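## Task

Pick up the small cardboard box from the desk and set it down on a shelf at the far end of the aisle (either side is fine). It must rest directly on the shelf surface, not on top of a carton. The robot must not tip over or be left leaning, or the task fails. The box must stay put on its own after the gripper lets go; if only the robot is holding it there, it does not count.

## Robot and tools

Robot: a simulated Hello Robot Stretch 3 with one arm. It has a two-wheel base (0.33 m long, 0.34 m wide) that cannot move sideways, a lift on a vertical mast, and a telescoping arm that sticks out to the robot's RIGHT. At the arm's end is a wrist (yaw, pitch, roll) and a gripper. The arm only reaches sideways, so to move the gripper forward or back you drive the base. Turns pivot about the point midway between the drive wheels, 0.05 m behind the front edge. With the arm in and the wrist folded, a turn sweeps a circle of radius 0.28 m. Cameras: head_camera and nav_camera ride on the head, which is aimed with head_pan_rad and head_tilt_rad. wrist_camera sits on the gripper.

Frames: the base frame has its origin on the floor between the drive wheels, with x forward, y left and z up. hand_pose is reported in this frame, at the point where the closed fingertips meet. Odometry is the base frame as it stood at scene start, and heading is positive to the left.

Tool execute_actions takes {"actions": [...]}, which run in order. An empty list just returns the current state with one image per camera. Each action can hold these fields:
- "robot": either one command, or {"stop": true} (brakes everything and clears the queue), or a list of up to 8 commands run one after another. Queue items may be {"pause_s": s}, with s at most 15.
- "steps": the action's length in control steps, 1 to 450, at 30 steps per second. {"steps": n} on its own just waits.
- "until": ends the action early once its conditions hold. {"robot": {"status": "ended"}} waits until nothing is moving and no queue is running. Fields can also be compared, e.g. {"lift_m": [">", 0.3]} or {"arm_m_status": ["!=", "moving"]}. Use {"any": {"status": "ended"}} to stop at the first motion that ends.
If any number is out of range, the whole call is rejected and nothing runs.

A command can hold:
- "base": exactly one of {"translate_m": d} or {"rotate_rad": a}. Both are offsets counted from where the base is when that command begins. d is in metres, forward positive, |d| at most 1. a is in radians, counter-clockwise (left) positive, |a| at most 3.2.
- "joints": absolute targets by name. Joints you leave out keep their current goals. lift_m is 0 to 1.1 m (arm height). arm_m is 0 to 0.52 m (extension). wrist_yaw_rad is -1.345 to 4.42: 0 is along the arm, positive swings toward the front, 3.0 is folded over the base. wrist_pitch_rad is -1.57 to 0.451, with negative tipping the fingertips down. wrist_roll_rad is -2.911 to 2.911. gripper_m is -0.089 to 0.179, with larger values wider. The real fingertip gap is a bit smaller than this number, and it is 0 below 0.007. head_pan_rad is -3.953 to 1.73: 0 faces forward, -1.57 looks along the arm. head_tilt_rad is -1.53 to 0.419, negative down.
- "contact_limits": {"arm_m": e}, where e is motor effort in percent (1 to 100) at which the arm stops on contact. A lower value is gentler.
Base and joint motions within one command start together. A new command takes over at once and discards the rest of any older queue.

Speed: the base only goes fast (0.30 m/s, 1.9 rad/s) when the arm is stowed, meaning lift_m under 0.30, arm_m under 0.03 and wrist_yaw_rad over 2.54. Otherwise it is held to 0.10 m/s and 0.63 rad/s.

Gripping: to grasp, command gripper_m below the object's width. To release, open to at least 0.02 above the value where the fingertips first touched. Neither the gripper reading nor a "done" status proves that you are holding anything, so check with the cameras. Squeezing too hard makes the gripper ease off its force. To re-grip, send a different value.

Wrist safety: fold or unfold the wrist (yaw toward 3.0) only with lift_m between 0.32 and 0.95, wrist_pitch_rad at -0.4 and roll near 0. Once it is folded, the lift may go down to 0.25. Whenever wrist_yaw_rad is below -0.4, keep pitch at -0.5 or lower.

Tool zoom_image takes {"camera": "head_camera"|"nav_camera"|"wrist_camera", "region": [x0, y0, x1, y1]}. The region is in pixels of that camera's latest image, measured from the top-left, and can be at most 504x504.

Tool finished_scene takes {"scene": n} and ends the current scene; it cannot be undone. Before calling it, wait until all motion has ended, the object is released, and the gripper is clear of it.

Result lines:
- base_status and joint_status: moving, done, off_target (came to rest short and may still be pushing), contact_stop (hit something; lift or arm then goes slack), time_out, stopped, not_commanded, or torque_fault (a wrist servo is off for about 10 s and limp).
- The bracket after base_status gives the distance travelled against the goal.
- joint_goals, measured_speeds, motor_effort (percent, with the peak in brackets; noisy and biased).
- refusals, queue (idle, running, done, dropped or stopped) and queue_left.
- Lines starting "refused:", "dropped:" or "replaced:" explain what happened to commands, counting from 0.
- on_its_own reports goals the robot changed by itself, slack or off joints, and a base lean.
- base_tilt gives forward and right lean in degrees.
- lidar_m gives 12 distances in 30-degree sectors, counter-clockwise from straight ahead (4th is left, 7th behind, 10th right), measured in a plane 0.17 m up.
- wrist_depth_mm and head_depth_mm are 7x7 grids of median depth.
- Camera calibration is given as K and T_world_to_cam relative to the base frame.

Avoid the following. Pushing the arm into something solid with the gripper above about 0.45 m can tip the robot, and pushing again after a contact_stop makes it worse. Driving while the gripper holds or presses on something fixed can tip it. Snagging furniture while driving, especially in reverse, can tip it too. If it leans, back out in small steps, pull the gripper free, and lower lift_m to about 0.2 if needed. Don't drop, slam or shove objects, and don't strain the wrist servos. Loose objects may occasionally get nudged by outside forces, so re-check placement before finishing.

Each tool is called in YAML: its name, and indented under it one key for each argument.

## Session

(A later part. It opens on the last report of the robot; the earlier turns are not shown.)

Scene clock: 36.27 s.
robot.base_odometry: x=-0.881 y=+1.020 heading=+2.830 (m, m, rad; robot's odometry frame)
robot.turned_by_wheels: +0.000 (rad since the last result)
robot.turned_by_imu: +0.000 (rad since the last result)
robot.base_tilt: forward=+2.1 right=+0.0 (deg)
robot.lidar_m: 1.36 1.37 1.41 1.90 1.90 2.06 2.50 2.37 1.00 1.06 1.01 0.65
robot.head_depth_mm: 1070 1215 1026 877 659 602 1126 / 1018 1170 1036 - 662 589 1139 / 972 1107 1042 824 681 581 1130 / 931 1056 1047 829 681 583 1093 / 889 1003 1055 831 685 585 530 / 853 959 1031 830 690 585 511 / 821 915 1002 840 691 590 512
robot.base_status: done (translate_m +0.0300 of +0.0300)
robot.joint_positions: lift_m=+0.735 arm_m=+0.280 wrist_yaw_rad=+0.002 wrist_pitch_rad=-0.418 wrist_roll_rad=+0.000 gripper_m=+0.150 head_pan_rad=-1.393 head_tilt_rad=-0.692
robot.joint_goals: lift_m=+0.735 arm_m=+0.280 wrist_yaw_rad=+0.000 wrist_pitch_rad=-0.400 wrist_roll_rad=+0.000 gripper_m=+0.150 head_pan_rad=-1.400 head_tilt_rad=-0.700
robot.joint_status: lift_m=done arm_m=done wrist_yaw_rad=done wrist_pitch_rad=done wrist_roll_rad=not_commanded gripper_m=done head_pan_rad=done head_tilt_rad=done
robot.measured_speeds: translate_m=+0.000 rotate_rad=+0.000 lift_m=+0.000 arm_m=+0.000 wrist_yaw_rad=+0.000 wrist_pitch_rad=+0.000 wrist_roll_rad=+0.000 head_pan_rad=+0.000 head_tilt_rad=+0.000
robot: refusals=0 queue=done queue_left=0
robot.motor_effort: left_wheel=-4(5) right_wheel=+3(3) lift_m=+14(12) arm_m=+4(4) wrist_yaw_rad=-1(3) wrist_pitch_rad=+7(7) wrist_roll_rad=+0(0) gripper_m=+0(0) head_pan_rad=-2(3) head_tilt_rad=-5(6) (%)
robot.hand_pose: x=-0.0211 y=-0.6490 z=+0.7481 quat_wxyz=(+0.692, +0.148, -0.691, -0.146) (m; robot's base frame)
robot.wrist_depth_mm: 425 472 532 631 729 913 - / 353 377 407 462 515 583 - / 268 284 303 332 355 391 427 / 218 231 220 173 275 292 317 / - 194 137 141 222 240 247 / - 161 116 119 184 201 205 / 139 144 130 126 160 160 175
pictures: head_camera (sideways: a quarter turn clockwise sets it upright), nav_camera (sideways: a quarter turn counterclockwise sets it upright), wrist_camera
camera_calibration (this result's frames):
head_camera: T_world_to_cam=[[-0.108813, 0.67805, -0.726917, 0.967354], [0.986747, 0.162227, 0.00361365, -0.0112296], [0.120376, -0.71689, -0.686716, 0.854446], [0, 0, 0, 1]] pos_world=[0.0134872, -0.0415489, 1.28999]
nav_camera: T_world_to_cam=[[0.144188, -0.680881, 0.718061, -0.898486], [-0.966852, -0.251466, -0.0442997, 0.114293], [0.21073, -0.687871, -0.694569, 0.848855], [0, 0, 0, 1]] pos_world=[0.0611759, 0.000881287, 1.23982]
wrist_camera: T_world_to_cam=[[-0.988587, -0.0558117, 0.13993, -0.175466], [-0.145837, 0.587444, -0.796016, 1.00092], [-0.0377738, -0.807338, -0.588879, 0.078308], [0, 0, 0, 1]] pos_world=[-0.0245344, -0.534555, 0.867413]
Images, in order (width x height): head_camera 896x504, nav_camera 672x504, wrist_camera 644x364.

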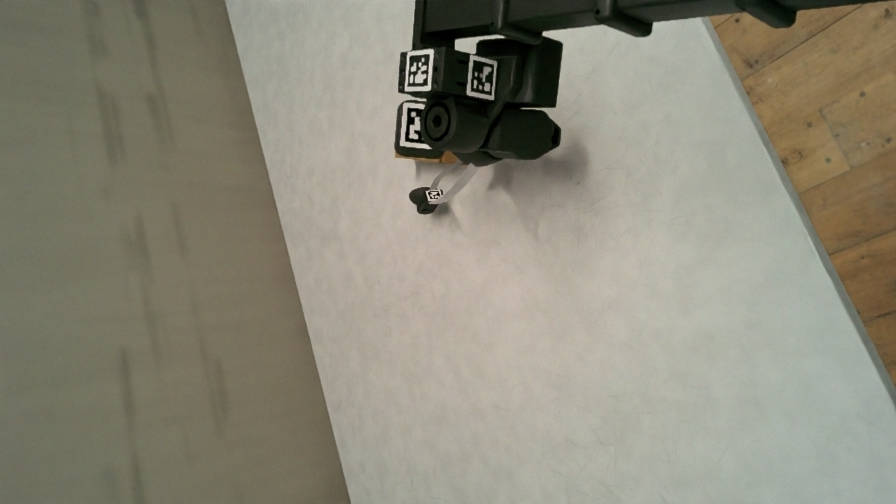

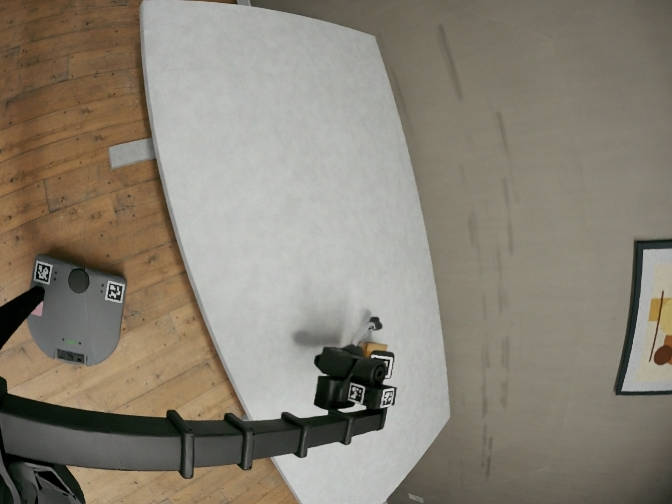

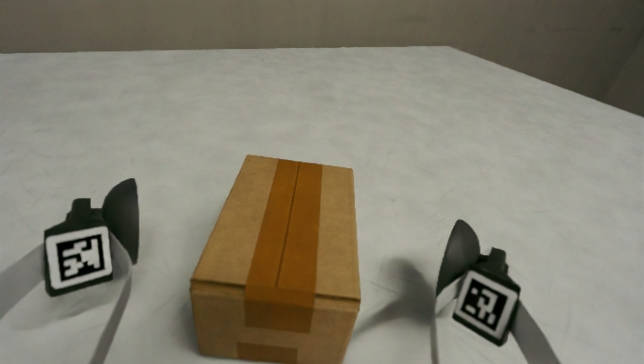

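execute_actions:
  actions:
    - {"robot":{"joints":{"gripper_m":0.03}},"steps":150,"until":{"robot":{"status":"ended"}}}
    - {"steps":10}
    - {"robot":{"joints":{"lift_m":0.82}},"steps":150,"until":{"robot":{"status":"ended"}}}

Scene clock: 40.13 s.
robot.base_odometry: x=-0.881 y=+1.020 heading=+2.830 (m, m, rad; robot's odometry frame)
robot.turned_by_wheels: +0.000 (rad since the last result)
robot.turned_by_imu: +0.001 (rad since the last result)
robot.base_tilt: forward=+2.0 right=+0.1 (deg)
robot.lidar_m: 1.36 1.37 1.42 1.89 1.91 2.06 2.50 2.37 1.01 1.06 1.01 0.65
robot.head_depth_mm: 1072 1213 1112 - 674 614 1154 / 1019 1172 1117 - 677 590 1138 / 974 1104 1047 823 683 581 1130 / 929 1052 1050 824 682 582 1090 / 893 1006 1052 833 689 585 530 / 854 958 1033 835 691 587 512 / 820 917 1004 839 691 588 512
robot.base_status: done (translate_m +0.0300 of +0.0300)
robot.joint_positions: lift_m=+0.820 arm_m=+0.280 wrist_yaw_rad=+0.001 wrist_pitch_rad=-0.422 wrist_roll_rad=+0.000 gripper_m=+0.031 head_pan_rad=-1.393 head_tilt_rad=-0.692
robot.joint_goals: lift_m=+0.820 arm_m=+0.280 wrist_yaw_rad=+0.000 wrist_pitch_rad=-0.400 wrist_roll_rad=+0.000 gripper_m=+0.030 head_pan_rad=-1.400 head_tilt_rad=-0.700
robot.joint_status: lift_m=done arm_m=done wrist_yaw_rad=done wrist_pitch_rad=done wrist_roll_rad=not_commanded gripper_m=done head_pan_rad=done head_tilt_rad=done
robot.measured_speeds: translate_m=+0.000 rotate_rad=+0.000 lift_m=+0.000 arm_m=+0.000 wrist_yaw_rad=+0.000 wrist_pitch_rad=+0.000 wrist_roll_rad=+0.000 head_pan_rad=+0.000 head_tilt_rad=+0.000
robot: refusals=0 queue=done queue_left=0
robot.motor_effort: left_wheel=-4(5) right_wheel=+3(4) lift_m=+29(29) arm_m=+4(4) wrist_yaw_rad=-1(3) wrist_pitch_rad=+9(9) wrist_roll_rad=+0(0) gripper_m=-20(100) head_pan_rad=-4(2) head_tilt_rad=-5(4) (%)
robot.hand_pose: x=-0.0214 y=-0.6486 z=+0.8313 quat_wxyz=(+0.692, +0.149, -0.691, -0.148) (m; robot's base frame)
robot.wrist_depth_mm: 422 470 533 627 756 921 - / 447 512 582 674 757 - - / 416 439 471 514 546 617 - / 338 357 378 399 429 449 493 / 285 300 248 328 357 363 383 / 246 250 120 123 293 302 316 / 218 223 120 121 247 265 270
pictures: head_camera (sideways: a quarter turn clockwise sets it upright), nav_camera (sideways: a quarter turn counterclockwise sets it upright), wrist_camera
camera_calibration (this result's frames):
head_camera: T_world_to_cam=[[-0.108814, 0.678052, -0.726915, 0.967351], [0.986747, 0.162227, 0.00361362, -0.0112296], [0.120375, -0.716888, -0.686718, 0.854448], [0, 0, 0, 1]] pos_world=[0.0134872, -0.0415489, 1.28999]
nav_camera: T_world_to_cam=[[0.144188, -0.680883, 0.718059, -0.898484], [-0.966852, -0.251465, -0.0442999, 0.114294], [0.21073, -0.687869, -0.694571, 0.848857], [0, 0, 0, 1]] pos_world=[0.0611759, 0.000881423, 1.23982]
wrist_camera: T_world_to_cam=[[-0.988649, -0.05522, 0.139726, -0.186786], [-0.145176, 0.59058, -0.793813, 1.06709], [-0.0386852, -0.805088, -0.591893, 0.131635], [0, 0, 0, 1]] pos_world=[-0.0246583, -0.534536, 0.95108]
Images, in order (width x height): head_camera 896x504, nav_camera 672x504, wrist_camera 644x364.

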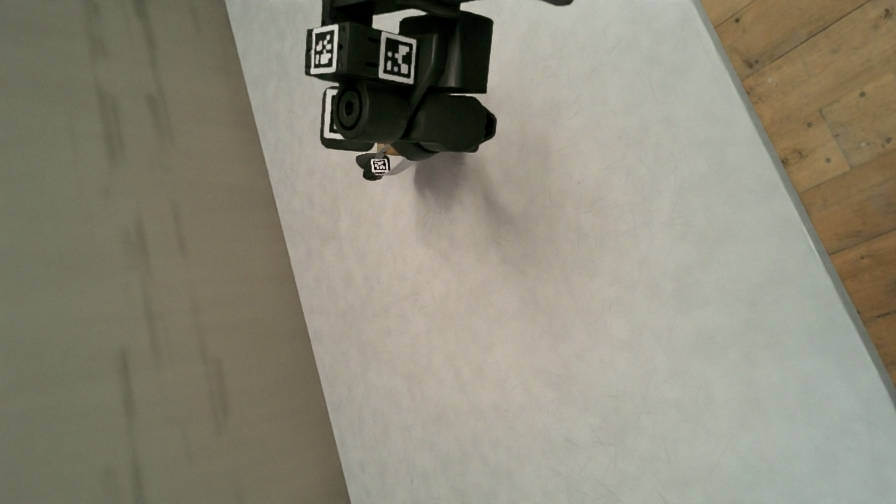

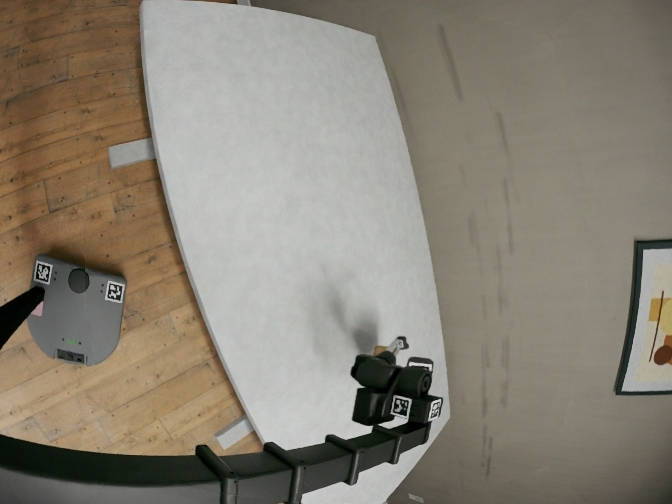

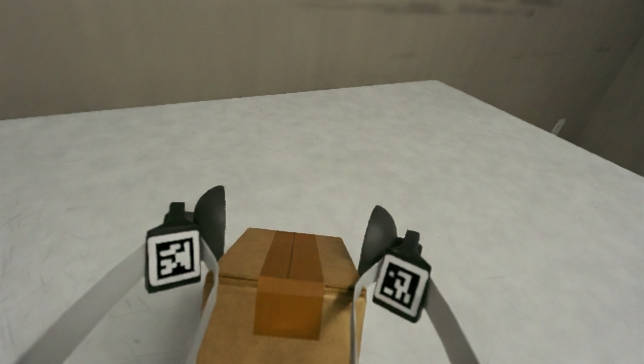

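execute_actions:
  actions:
    - {"robot":{"joints":{"gripper_m":0.0}},"steps":30}

Scene clock: 41.37 s.
robot.base_odometry: x=-0.881 y=+1.020 heading=+2.830 (m, m, rad; robot's odometry frame)
robot.turned_by_wheels: +0.000 (rad since the last result)
robot.turned_by_imu: +0.000 (rad since the last result)
robot.base_tilt: forward=+1.9 right=+0.0 (deg)
robot.lidar_m: 1.36 1.37 1.41 1.90 1.90 2.06 2.50 2.38 1.00 1.06 1.01 0.65
robot.head_depth_mm: 1066 1214 1111 - 676 617 1142 / 1019 1168 1114 - 677 590 1146 / 974 1110 1043 822 681 580 1132 / 928 1059 1047 828 683 584 1092 / 890 1008 1050 833 687 585 529 / 850 958 1030 836 691 586 511 / 822 916 1001 837 691 588 513
robot.base_status: done (translate_m +0.0300 of +0.0300)
robot.joint_positions: lift_m=+0.820 arm_m=+0.280 wrist_yaw_rad=+0.001 wrist_pitch_rad=-0.422 wrist_roll_rad=+0.000 gripper_m=+0.002 head_pan_rad=-1.393 head_tilt_rad=-0.692
robot.joint_goals: lift_m=+0.820 arm_m=+0.280 wrist_yaw_rad=+0.000 wrist_pitch_rad=-0.400 wrist_roll_rad=+0.000 gripper_m=+0.000 head_pan_rad=-1.400 head_tilt_rad=-0.700
robot.joint_status: lift_m=done arm_m=done wrist_yaw_rad=done wrist_pitch_rad=done wrist_roll_rad=not_commanded gripper_m=done head_pan_rad=done head_tilt_rad=done
robot.measured_speeds: translate_m=+0.000 rotate_rad=+0.000 lift_m=+0.000 arm_m=+0.000 wrist_yaw_rad=+0.000 wrist_pitch_rad=+0.000 wrist_roll_rad=+0.000 head_pan_rad=+0.000 head_tilt_rad=+0.000
robot: refusals=0 queue=done queue_left=0
robot.motor_effort: left_wheel=-5(4) right_wheel=+3(3) lift_m=+28(29) arm_m=+4(4) wrist_yaw_rad=-2(1) wrist_pitch_rad=+9(9) wrist_roll_rad=+0(0) gripper_m=-34(100) head_pan_rad=-3(3) head_tilt_rad=-5(5) (%)
robot.hand_pose: x=-0.0214 y=-0.6486 z=+0.8313 quat_wxyz=(+0.692, +0.149, -0.691, -0.148) (m; robot's base frame)
robot.wrist_depth_mm: 429 471 527 630 738 881 - / 462 516 578 678 742 - - / 411 442 473 515 553 597 - / 344 358 376 404 425 453 493 / 285 298 249 330 356 364 391 / 248 248 121 123 298 302 321 / - 223 120 121 245 259 270
pictures: head_camera (sideways: a quarter turn clockwise sets it upright), nav_camera (sideways: a quarter turn counterclockwise sets it upright), wrist_camera
camera_calibration (this result's frames):
head_camera: T_world_to_cam=[[-0.108814, 0.678051, -0.726915, 0.967352], [0.986747, 0.162227, 0.00361362, -0.0112296], [0.120376, -0.716888, -0.686718, 0.854448], [0, 0, 0, 1]] pos_world=[0.0134872, -0.0415489, 1.28999]
nav_camera: T_world_to_cam=[[0.144188, -0.680882, 0.718059, -0.898484], [-0.966852, -0.251466, -0.0442999, 0.114294], [0.21073, -0.687869, -0.694571, 0.848857], [0, 0, 0, 1]] pos_world=[0.0611759, 0.000881432, 1.23982]
wrist_camera: T_world_to_cam=[[-0.988649, -0.0552199, 0.139726, -0.186786], [-0.145176, 0.59058, -0.793813, 1.06709], [-0.0386853, -0.805088, -0.591893, 0.131635], [0, 0, 0, 1]] pos_world=[-0.0246583, -0.534536, 0.95108]
Images, in order (width x height): head_camera 896x504, nav_camera 672x504, wrist_camera 644x364.

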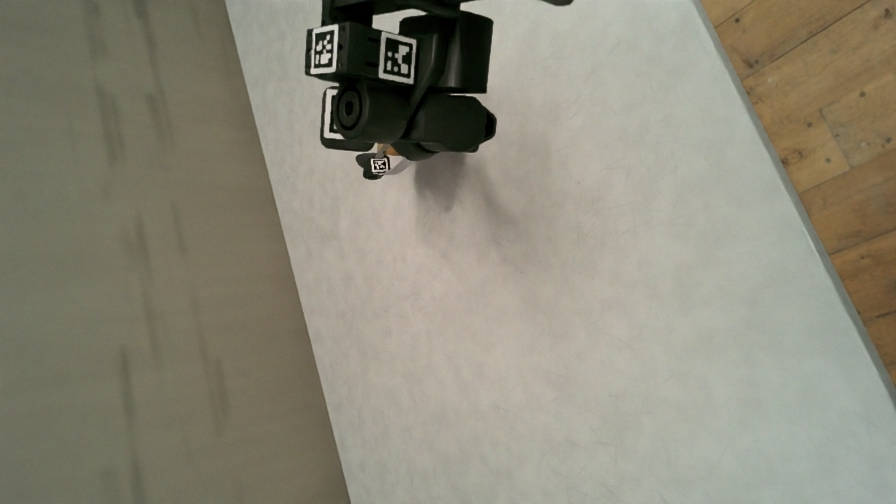

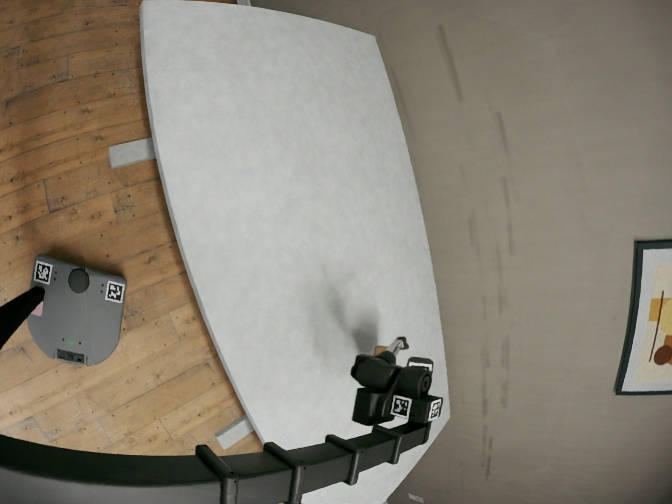

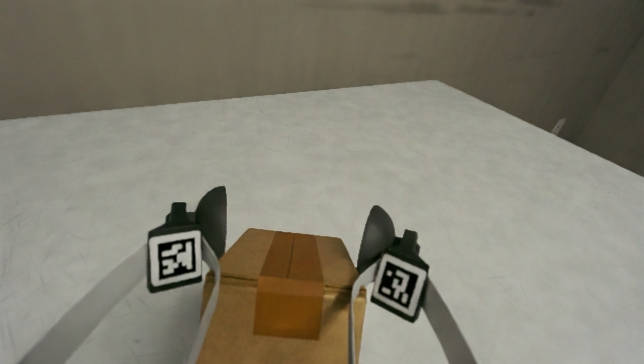

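execute_actions:
  actions:
    - {"robot":[{"joints":{"arm_m":0.0,"wrist_yaw_rad":1.3,"head_pan_rad":-0.6,"head_tilt_rad":-0.9},"base":{"translate_m":-0.3}}],"steps":450,"until":{"robot":{"status":"ended"}}}

Scene clock: 48.07 s.
robot.base_odometry: x=-0.595 y=+0.928 heading=+2.830 (m, m, rad; robot's odometry frame)
robot.turned_by_wheels: +0.000 (rad since the last result)
robot.turned_by_imu: +0.001 (rad since the last result)
robot.base_tilt: forward=+2.0 right=+0.1 (deg)
robot.lidar_m: 0.96 1.63 1.68 2.24 1.79 1.82 2.23 2.12 1.75 0.92 1.17 0.93
robot.head_depth_mm: 1020 946 789 679 630 - 1085 / 1052 949 797 681 491 1194 1102 / 1079 953 796 685 522 1228 1128 / 1113 956 801 701 1384 1222 1106 / 1139 958 809 719 1379 1228 1110 / 1165 964 804 1444 1382 1237 1109 / 1256 970 809 1529 1372 1234 1117
robot.base_status: done (translate_m -0.3000 of -0.3000)
robot.joint_positions: lift_m=+0.820 arm_m=+0.000 wrist_yaw_rad=+1.299 wrist_pitch_rad=-0.422 wrist_roll_rad=+0.000 gripper_m=+0.022 head_pan_rad=-0.607 head_tilt_rad=-0.889
robot.joint_goals: lift_m=+0.820 arm_m=+0.000 wrist_yaw_rad=+1.300 wrist_pitch_rad=-0.400 wrist_roll_rad=+0.000 gripper_m=+0.021 head_pan_rad=-0.600 head_tilt_rad=-0.900
robot.joint_status: lift_m=done arm_m=done wrist_yaw_rad=done wrist_pitch_rad=done wrist_roll_rad=not_commanded gripper_m=done head_pan_rad=done head_tilt_rad=done
robot.measured_speeds: translate_m=+0.000 rotate_rad=+0.000 lift_m=+0.000 arm_m=+0.000 wrist_yaw_rad=+0.000 wrist_pitch_rad=+0.000 wrist_roll_rad=+0.000 head_pan_rad=+0.000 head_tilt_rad=+0.000
robot: refusals=0 queue=done queue_left=0
robot.on_its_own: gripper_m is held at +0.021, not at your +0.000, by its stall guard, which is not easing now
robot.motor_effort: left_wheel=-4(11) right_wheel=+3(4) lift_m=+30(29) arm_m=-4(6) wrist_yaw_rad=+2(4) wrist_pitch_rad=+9(9) wrist_roll_rad=-1(1) gripper_m=-23(33) head_pan_rad=+3(31) head_tilt_rad=-7(28) (%)
robot.hand_pose: x=+0.1942 y=-0.2056 z=+0.8313 quat_wxyz=(+0.641, +0.536, -0.461, +0.300) (m; robot's base frame)
robot.wrist_depth_mm: - - - - 941 806 696 / - 591 652 721 803 824 723 / - - 475 510 547 609 673 / - - 399 402 431 457 500 / - - 268 331 356 368 389 / - - 120 122 294 306 321 / 869 916 120 121 267 262 272
pictures: head_camera (sideways: a quarter turn clockwise sets it upright), nav_camera (sideways: a quarter turn counterclockwise sets it upright), wrist_camera
camera_calibration (this result's frames):
head_camera: T_world_to_cam=[[-0.662711, 0.475675, -0.578401, 0.777213], [0.582735, 0.812662, 0.000653857, -0.00491128], [0.470355, -0.336621, -0.815753, 1.02011], [0, 0, 0, 1]] pos_world=[0.038116, -0.0223196, 1.2817]
nav_camera: T_world_to_cam=[[0.68814, -0.451554, 0.567946, -0.706206], [-0.513524, -0.856083, -0.0584396, 0.129923], [0.512597, -0.251439, -0.820989, 1.0114], [0, 0, 0, 1]] pos_world=[0.0342454, 0.0466416, 1.23903]
wrist_camera: T_world_to_cam=[[-0.21307, -0.966995, 0.139721, -0.287213], [-0.607982, 0.0192797, -0.793717, 0.809105], [0.764826, -0.254065, -0.592023, 0.453922], [0, 0, 0, 1]] pos_world=[0.083553, -0.178007, 0.951062]
Images, in order (width x height): head_camera 896x504, nav_camera 672x504, wrist_camera 644x364.

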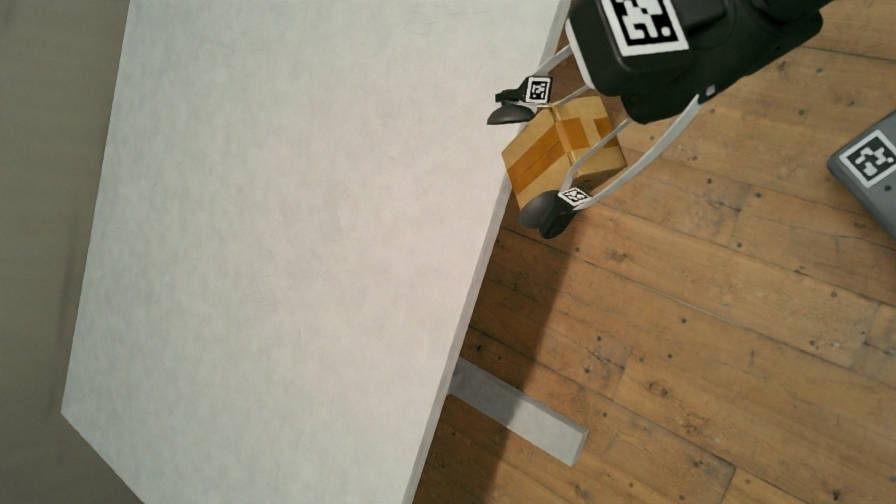

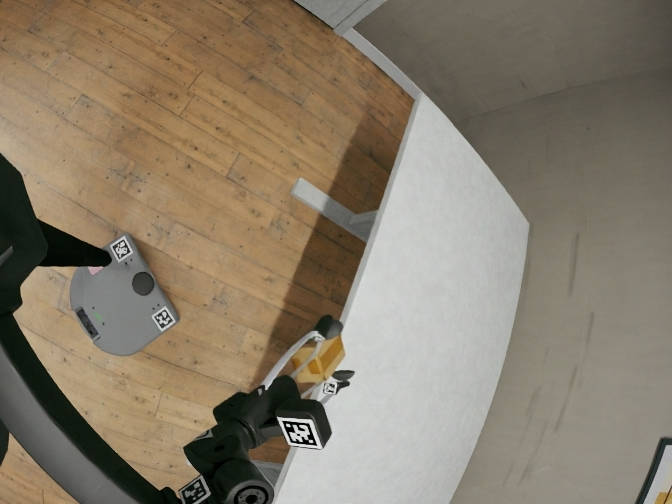

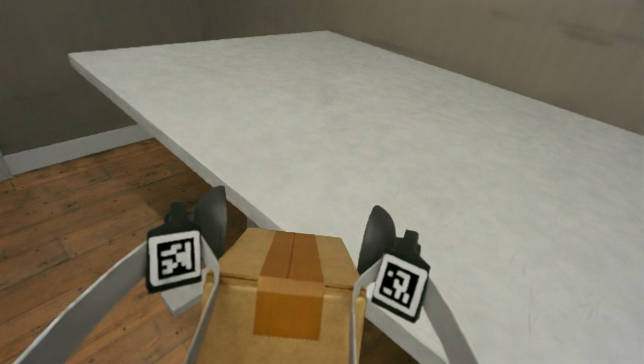

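execute_actions:
  actions:
    - {"robot":[{"joints":{"wrist_yaw_rad":2.6,"lift_m":0.6,"head_pan_rad":0.0,"head_tilt_rad":-0.5},"base":{"rotate_rad":1.0}},{"joints":{"lift_m":0.28},"base":{"rotate_rad":1.255}},{"base":{"translate_m":0.9}}],"steps":450,"until":{"robot":{"status":"ended"}}}

Scene clock: 59.57 s.
robot.base_odometry: x=-0.268 y=+0.090 heading=-1.199 (m, m, rad; robot's odometry frame)
robot.turned_by_wheels: +2.255 (rad since the last result)
robot.turned_by_imu: +2.286 (rad since the last result)
robot.base_tilt: forward=+2.0 right=+0.0 (deg)
robot.lidar_m: 1.17 0.96 2.06 2.03 2.18 1.67 2.07 1.75 1.73 1.73 1.88 0.86
robot.head_depth_mm: 695 755 828 920 1056 1224 1226 / 1462 1514 1378 1341 1317 1314 1234 / 2304 2521 2781 2411 1824 1475 1238 / 2275 2533 2823 2397 1826 1480 1252 / 2255 2488 2528 2205 1830 1484 1253 / 1505 1573 1784 1562 1538 1445 1254 / 1212 1091 1794 1306 1158 1334 1251
robot.base_status: done (translate_m +0.9000 of +0.9000)
robot.joint_positions: lift_m=+0.280 arm_m=+0.000 wrist_yaw_rad=+2.598 wrist_pitch_rad=-0.423 wrist_roll_rad=+0.000 gripper_m=+0.022 head_pan_rad=-0.007 head_tilt_rad=-0.506
robot.joint_goals: lift_m=+0.280 arm_m=+0.000 wrist_yaw_rad=+2.600 wrist_pitch_rad=-0.400 wrist_roll_rad=+0.000 gripper_m=+0.021 head_pan_rad=+0.000 head_tilt_rad=-0.500
robot.joint_status: lift_m=done arm_m=done wrist_yaw_rad=done wrist_pitch_rad=done wrist_roll_rad=not_commanded gripper_m=done head_pan_rad=done head_tilt_rad=done
robot.measured_speeds: translate_m=+0.000 rotate_rad=+0.000 lift_m=+0.000 arm_m=+0.000 wrist_yaw_rad=+0.000 wrist_pitch_rad=+0.000 wrist_roll_rad=+0.000 head_pan_rad=+0.000 head_tilt_rad=+0.000
robot: refusals=0 queue=done queue_left=0
robot.on_its_own: gripper_m is held at +0.021, not at your +0.000, by its stall guard, which is not easing now
robot.motor_effort: left_wheel=-4(10) right_wheel=+3(9) lift_m=+14(29) arm_m=-4(3) wrist_yaw_rad=+2(4) wrist_pitch_rad=+9(9) wrist_roll_rad=+0(0) gripper_m=-24(24) head_pan_rad=+1(29) head_tilt_rad=+4(34) (%)
robot.hand_pose: x=+0.0945 y=+0.0461 z=+0.2919 quat_wxyz=(+0.329, +0.705, -0.042, +0.626) (m; robot's base frame)
robot.wrist_depth_mm: - - - - - 817 896 / 953 - - - - 845 902 / 732 780 853 895 994 904 - / 604 631 667 712 748 808 879 / 508 535 364 587 619 654 687 / 449 - 121 122 523 547 562 / - - 120 122 438 474 479
pictures: head_camera (sideways: a quarter turn clockwise sets it upright), nav_camera (sideways: a quarter turn counterclockwise sets it upright), wrist_camera
camera_calibration (this result's frames):
head_camera: T_world_to_cam=[[-0.540734, 0.0165185, -0.841032, 1.11874], [0.0207854, 0.999764, 0.00627237, -0.0087998], [0.840937, -0.0140895, -0.54095, 0.660427], [0, 0, 0, 1]] pos_world=[0.0497473, -0.000377165, 1.29821]
nav_camera: T_world_to_cam=[[0.551489, 0.0177245, 0.833994, -1.05209], [0.0765235, -0.996634, -0.0294211, 0.0885673], [0.830665, 0.0800455, -0.550989, 0.658299], [0, 0, 0, 1]] pos_world=[0.0266138, 0.0542231, 1.24276]
wrist_camera: T_world_to_cam=[[0.874422, -0.464629, 0.139665, -0.115629], [-0.182223, -0.581315, -0.793012, 0.302774], [0.449646, 0.667976, -0.592981, 0.262347], [0, 0, 0, 1]] pos_world=[0.038318, -0.0529588, 0.411819]
Images, in order (width x height): head_camera 896x504, nav_camera 672x504, wrist_camera 644x364.

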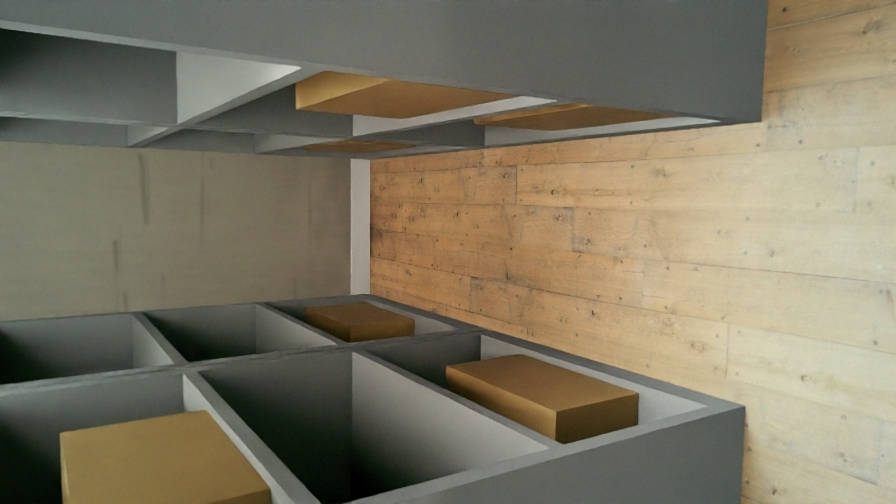

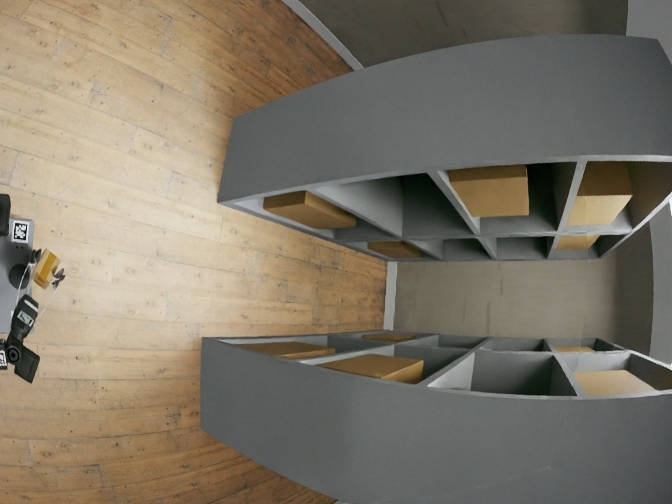

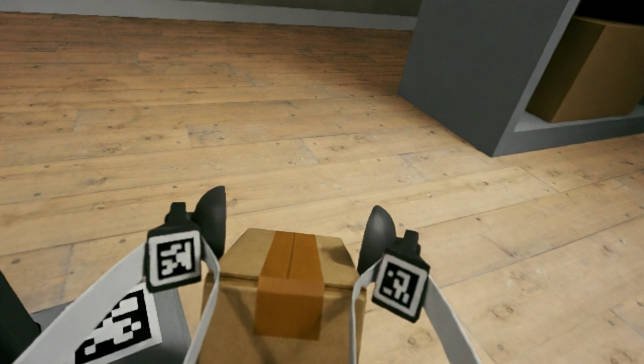

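execute_actions:
  actions:
    - {"robot":[{"base":{"rotate_rad":0.19}},{"base":{"translate_m":0.51}},{"base":{"rotate_rad":-0.285}}],"steps":450,"until":{"robot":{"status":"ended"}}}

Scene clock: 66.23 s.
robot.base_odometry: x=+0.004 y=-0.342 heading=-1.294 (m, m, rad; robot's odometry frame)
robot.turned_by_wheels: -0.095 (rad since the last result)
robot.turned_by_imu: -0.095 (rad since the last result)
robot.base_tilt: forward=+2.0 right=+0.1 (deg)
robot.lidar_m: 1.27 0.46 0.50 1.88 1.95 2.64 2.12 2.26 1.96 1.89 0.50 0.47
robot.head_depth_mm: 1019 1110 1241 1005 1010 1071 1075 / 1827 1640 1690 1449 1622 1426 1239 / 1864 2064 2269 2302 1832 1480 1237 / 1860 2076 2296 2386 1837 1484 1252 / 1868 2048 2247 2309 1827 1493 1247 / 1811 1919 1732 1366 1505 1328 1188 / 1026 1095 1045 1355 1095 933 1020
robot.base_status: done (rotate_rad -0.2849 of -0.2850)
robot.joint_positions: lift_m=+0.280 arm_m=+0.000 wrist_yaw_rad=+2.598 wrist_pitch_rad=-0.423 wrist_roll_rad=+0.000 gripper_m=+0.022 head_pan_rad=-0.007 head_tilt_rad=-0.506
robot.joint_goals: lift_m=+0.280 arm_m=+0.000 wrist_yaw_rad=+2.600 wrist_pitch_rad=-0.400 wrist_roll_rad=+0.000 gripper_m=+0.021 head_pan_rad=+0.000 head_tilt_rad=-0.500
robot.joint_status: lift_m=done arm_m=done wrist_yaw_rad=done wrist_pitch_rad=done wrist_roll_rad=not_commanded gripper_m=done head_pan_rad=done head_tilt_rad=done
robot.measured_speeds: translate_m=+0.000 rotate_rad=+0.000 lift_m=+0.000 arm_m=+0.000 wrist_yaw_rad=+0.000 wrist_pitch_rad=+0.000 wrist_roll_rad=+0.000 head_pan_rad=+0.000 head_tilt_rad=+0.000
robot: refusals=0 queue=done queue_left=0
robot.on_its_own: gripper_m is held at +0.021, not at your +0.000, by its stall guard, which is not easing now
robot.motor_effort: left_wheel=+3(14) right_wheel=-3(9) lift_m=+14(14) arm_m=-3(4) wrist_yaw_rad=+3(3) wrist_pitch_rad=+9(10) wrist_roll_rad=+0(0) gripper_m=-24(23) head_pan_rad=+2(2) head_tilt_rad=+4(4) (%)
robot.hand_pose: x=+0.0945 y=+0.0461 z=+0.2919 quat_wxyz=(+0.329, +0.705, -0.042, +0.626) (m; robot's base frame)
robot.wrist_depth_mm: - - - 550 592 615 843 / 973 - - 591 654 648 892 / 751 792 838 638 708 760 - / 607 627 677 646 658 765 863 / 505 529 370 583 638 645 677 / 439 - 121 122 527 534 570 / - - 120 121 434 465 474
pictures: head_camera (sideways: a quarter turn clockwise sets it upright), nav_camera (sideways: a quarter turn counterclockwise sets it upright), wrist_camera
camera_calibration (this result's frames):
head_camera: T_world_to_cam=[[-0.540614, 0.0165103, -0.841109, 1.11884], [0.0207709, 0.999765, 0.00627435, -0.00880229], [0.841015, -0.0140786, -0.540829, 0.66027], [0, 0, 0, 1]] pos_world=[0.0497479, -0.000376577, 1.29822]
nav_camera: T_world_to_cam=[[0.55137, 0.0177328, 0.834073, -1.05219], [0.0765412, -0.996633, -0.0294092, 0.0885517], [0.830742, 0.0800563, -0.55087, 0.658144], [0, 0, 0, 1]] pos_world=[0.0266215, 0.0542233, 1.24276]
wrist_camera: T_world_to_cam=[[0.874464, -0.464551, 0.139662, -0.115613], [-0.182201, -0.581371, -0.792976, 0.302754], [0.449573, 0.667982, -0.593029, 0.262362], [0, 0, 0, 1]] pos_world=[0.0383103, -0.0529486, 0.411812]
Images, in order (width x height): head_camera 896x504, nav_camera 672x504, wrist_camera 644x364.

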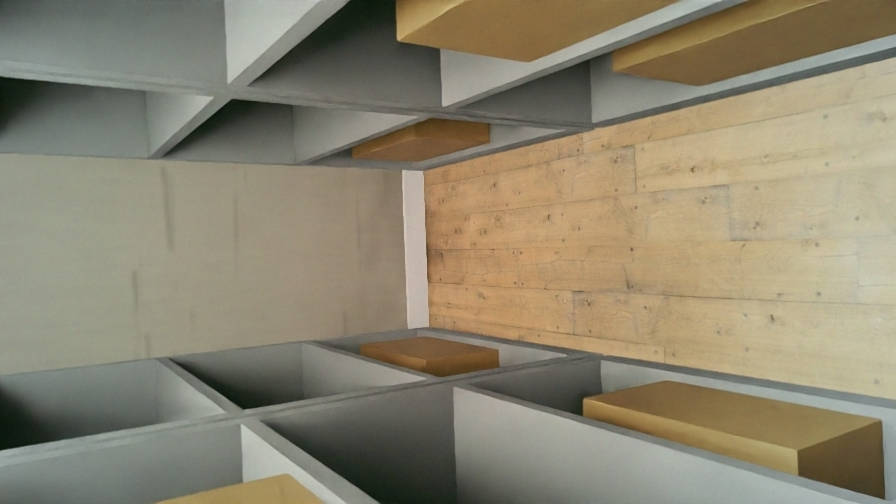

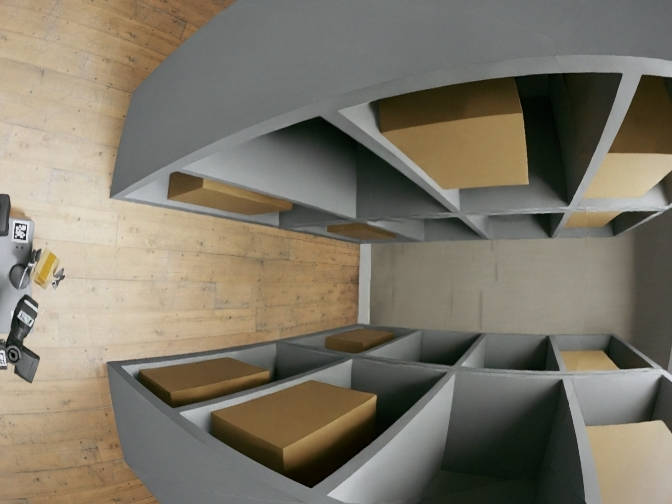

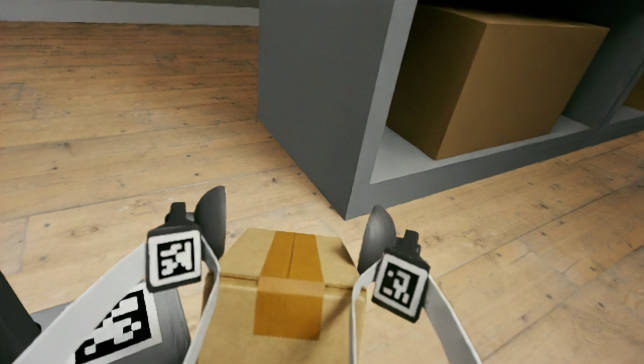

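execute_actions:
  actions:
    - {"robot":[{"base":{"translate_m":1.0}}],"steps":450,"until":{"robot":{"status":"ended"}}}

Scene clock: 74.23 s.
robot.base_odometry: x=+0.277 y=-1.304 heading=-1.294 (m, m, rad; robot's odometry frame)
robot.turned_by_wheels: +0.000 (rad since the last result)
robot.turned_by_imu: +0.001 (rad since the last result)
robot.base_tilt: forward=+2.0 right=+0.0 (deg)
robot.lidar_m: 1.21 0.41 0.37 0.31 0.32 0.45 3.11 0.48 0.35 0.36 0.39 0.46
robot.head_depth_mm: 984 1055 1190 1287 1095 1104 1148 / 1007 1116 1223 1348 1513 1428 1237 / 1009 1114 1236 1396 1604 1471 1241 / 1007 1108 1240 1393 1617 1474 1250 / 1011 1110 1243 1400 1592 1486 1248 / 1004 1110 1209 1339 1322 1287 1174 / 981 1056 1038 1310 1092 905 1114
robot.base_status: done (translate_m +1.0000 of +1.0000)
robot.joint_positions: lift_m=+0.280 arm_m=+0.000 wrist_yaw_rad=+2.598 wrist_pitch_rad=-0.423 wrist_roll_rad=+0.000 gripper_m=+0.022 head_pan_rad=-0.007 head_tilt_rad=-0.506
robot.joint_goals: lift_m=+0.280 arm_m=+0.000 wrist_yaw_rad=+2.600 wrist_pitch_rad=-0.400 wrist_roll_rad=+0.000 gripper_m=+0.021 head_pan_rad=+0.000 head_tilt_rad=-0.500
robot.joint_status: lift_m=done arm_m=done wrist_yaw_rad=done wrist_pitch_rad=done wrist_roll_rad=not_commanded gripper_m=done head_pan_rad=done head_tilt_rad=done
robot.measured_speeds: translate_m=+0.000 rotate_rad=+0.000 lift_m=+0.000 arm_m=+0.000 wrist_yaw_rad=+0.000 wrist_pitch_rad=+0.000 wrist_roll_rad=+0.000 head_pan_rad=+0.000 head_tilt_rad=+0.000
robot: refusals=0 queue=done queue_left=0
robot.on_its_own: gripper_m is held at +0.021, not at your +0.000, by its stall guard, which is not easing now
robot.motor_effort: left_wheel=+3(15) right_wheel=-3(7) lift_m=+13(14) arm_m=-3(4) wrist_yaw_rad=+2(2) wrist_pitch_rad=+9(9) wrist_roll_rad=+0(0) gripper_m=-24(24) head_pan_rad=+1(4) head_tilt_rad=+4(3) (%)
robot.hand_pose: x=+0.0945 y=+0.0461 z=+0.2919 quat_wxyz=(+0.329, +0.705, -0.042, +0.626) (m; robot's base frame)
robot.wrist_depth_mm: 278 663 598 387 719 632 788 / 298 693 647 431 797 656 851 / 319 619 645 471 767 750 928 / 347 483 553 530 672 777 867 / 376 412 332 532 629 649 689 / 385 - 121 123 528 546 567 / - - 120 122 433 462 487
pictures: head_camera (sideways: a quarter turn clockwise sets it upright), nav_camera (sideways: a quarter turn counterclockwise sets it upright), wrist_camera
camera_calibration (this result's frames):
head_camera: T_world_to_cam=[[-0.540546, 0.0165057, -0.841152, 1.1189], [0.0207628, 0.999765, 0.00627547, -0.00880369], [0.841058, -0.0140725, -0.540762, 0.660182], [0, 0, 0, 1]] pos_world=[0.0497482, -0.000376245, 1.29822]
nav_camera: T_world_to_cam=[[0.551302, 0.0177375, 0.834117, -1.05225], [0.0765512, -0.996632, -0.0294025, 0.0885429], [0.830786, 0.0800623, -0.550804, 0.658056], [0, 0, 0, 1]] pos_world=[0.0266259, 0.0542234, 1.24276]
wrist_camera: T_world_to_cam=[[0.874486, -0.46451, 0.139661, -0.115606], [-0.182185, -0.581395, -0.792962, 0.302745], [0.449537, 0.66799, -0.593048, 0.26237], [0, 0, 0, 1]] pos_world=[0.0383062, -0.0529462, 0.411809]
Images, in order (width x height): head_camera 896x504, nav_camera 672x504, wrist_camera 644x364.

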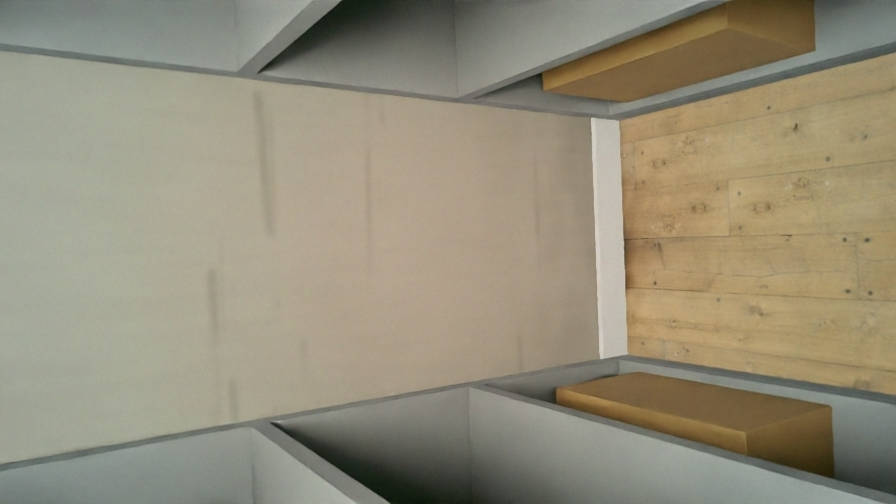

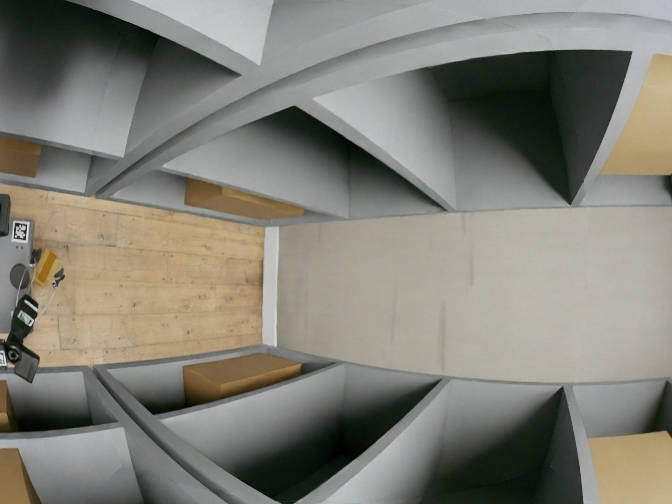

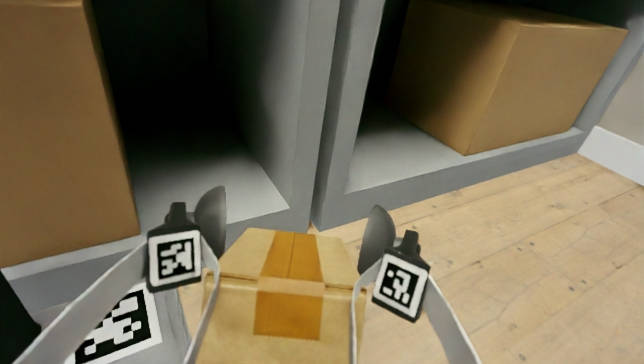

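execute_actions:
  actions:
    - {"robot":[{"base":{"translate_m":0.7},"joints":{"head_pan_rad":-1.3,"head_tilt_rad":-0.9}},{"joints":{"lift_m":0.62}},{"joints":{"wrist_yaw_rad":0.0}}],"steps":450,"until":{"robot":{"status":"ended"}}}

Scene clock: 85.17 s.
robot.base_odometry: x=+0.469 y=-1.977 heading=-1.294 (m, m, rad; robot's odometry frame)
robot.turned_by_wheels: +0.000 (rad since the last result)
robot.turned_by_imu: +0.001 (rad since the last result)
robot.base_tilt: forward=+2.0 right=+0.0 (deg)
robot.lidar_m: 0.52 0.43 0.32 0.31 0.52 0.47 1.34 0.49 0.53 0.34 0.36 0.49
robot.head_depth_mm: 600 487 409 891 799 1165 - / 606 491 411 909 773 - - / 609 491 421 916 800 1147 - / 611 492 432 918 829 1175 1115 / 614 495 436 917 851 1194 1112 / 619 497 449 923 991 1211 1111 / 620 501 460 893 1004 1173 1106
robot.base_status: done (translate_m +0.7000 of +0.7000)
robot.joint_positions: lift_m=+0.620 arm_m=+0.000 wrist_yaw_rad=+0.003 wrist_pitch_rad=-0.423 wrist_roll_rad=+0.000 gripper_m=+0.022 head_pan_rad=-1.293 head_tilt_rad=-0.889
robot.joint_goals: lift_m=+0.620 arm_m=+0.000 wrist_yaw_rad=+0.000 wrist_pitch_rad=-0.400 wrist_roll_rad=+0.000 gripper_m=+0.021 head_pan_rad=-1.300 head_tilt_rad=-0.900
robot.joint_status: lift_m=done arm_m=done wrist_yaw_rad=done wrist_pitch_rad=done wrist_roll_rad=not_commanded gripper_m=done head_pan_rad=done head_tilt_rad=done
robot.measured_speeds: translate_m=+0.000 rotate_rad=+0.000 lift_m=+0.000 arm_m=+0.000 wrist_yaw_rad=+0.000 wrist_pitch_rad=+0.000 wrist_roll_rad=+0.000 head_pan_rad=+0.000 head_tilt_rad=+0.000
robot: refusals=0 queue=done queue_left=0
robot.on_its_own: gripper_m is held at +0.021, not at your +0.000, by its stall guard, which is not easing now
robot.motor_effort: left_wheel=+3(14) right_wheel=-3(6) lift_m=+29(31) arm_m=-4(4) wrist_yaw_rad=-4(5) wrist_pitch_rad=+10(9) wrist_roll_rad=+0(0) gripper_m=-24(24) head_pan_rad=-3(32) head_tilt_rad=-7(35) (%)
robot.hand_pose: x=-0.0209 y=-0.3690 z=+0.6310 quat_wxyz=(+0.692, +0.150, -0.691, -0.148) (m; robot's base frame)
robot.wrist_depth_mm: 492 490 485 483 471 468 419 / 509 511 521 522 521 511 408 / 393 412 448 485 517 536 403 / 321 335 361 379 401 435 396 / 269 283 237 312 335 344 357 / 235 234 121 122 278 287 298 / - 210 120 121 233 247 257
pictures: head_camera (sideways: a quarter turn clockwise sets it upright), nav_camera (sideways: a quarter turn counterclockwise sets it upright), wrist_camera
camera_calibration (this result's frames):
head_camera: T_world_to_cam=[[-0.211173, 0.788049, -0.57826, 0.774276], [0.965801, 0.259283, 0.000651248, -0.00724459], [0.150446, -0.558347, -0.815852, 1.02219], [0, 0, 0, 1]] pos_world=[0.0167183, -0.0375522, 1.28169]
nav_camera: T_world_to_cam=[[0.24613, -0.785505, 0.567804, -0.703326], [-0.939787, -0.336724, -0.058451, 0.132538], [0.237107, -0.519229, -0.821086, 1.01321], [0, 0, 0, 1]] pos_world=[0.0574283, 0.0182505, 1.23903]
wrist_camera: T_world_to_cam=[[-0.988517, -0.0577236, 0.139648, -0.143712], [-0.146551, 0.591466, -0.7929, 0.742709], [-0.0368278, -0.804261, -0.593134, 0.239301], [0, 0, 0, 1]] pos_world=[-0.0244039, -0.255123, 0.750901]
Images, in order (width x height): head_camera 896x504, nav_camera 672x504, wrist_camera 644x364.

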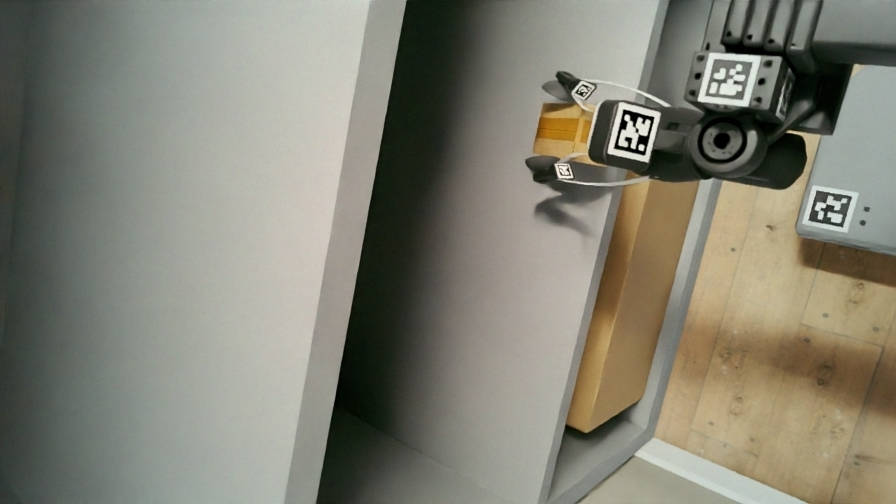

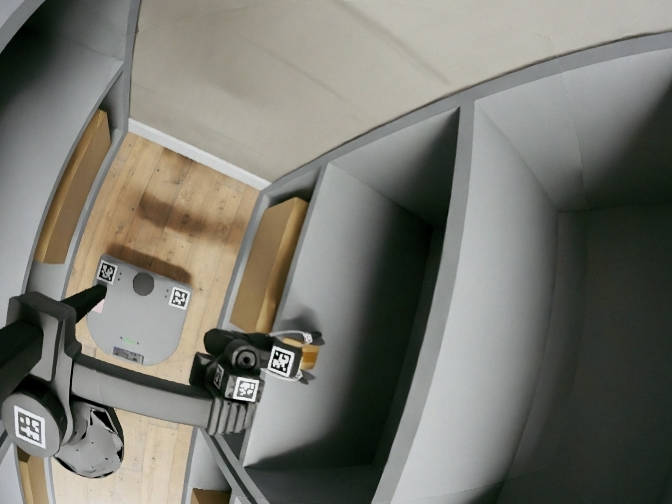

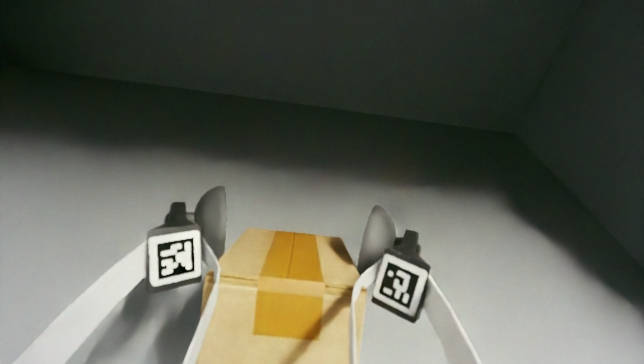

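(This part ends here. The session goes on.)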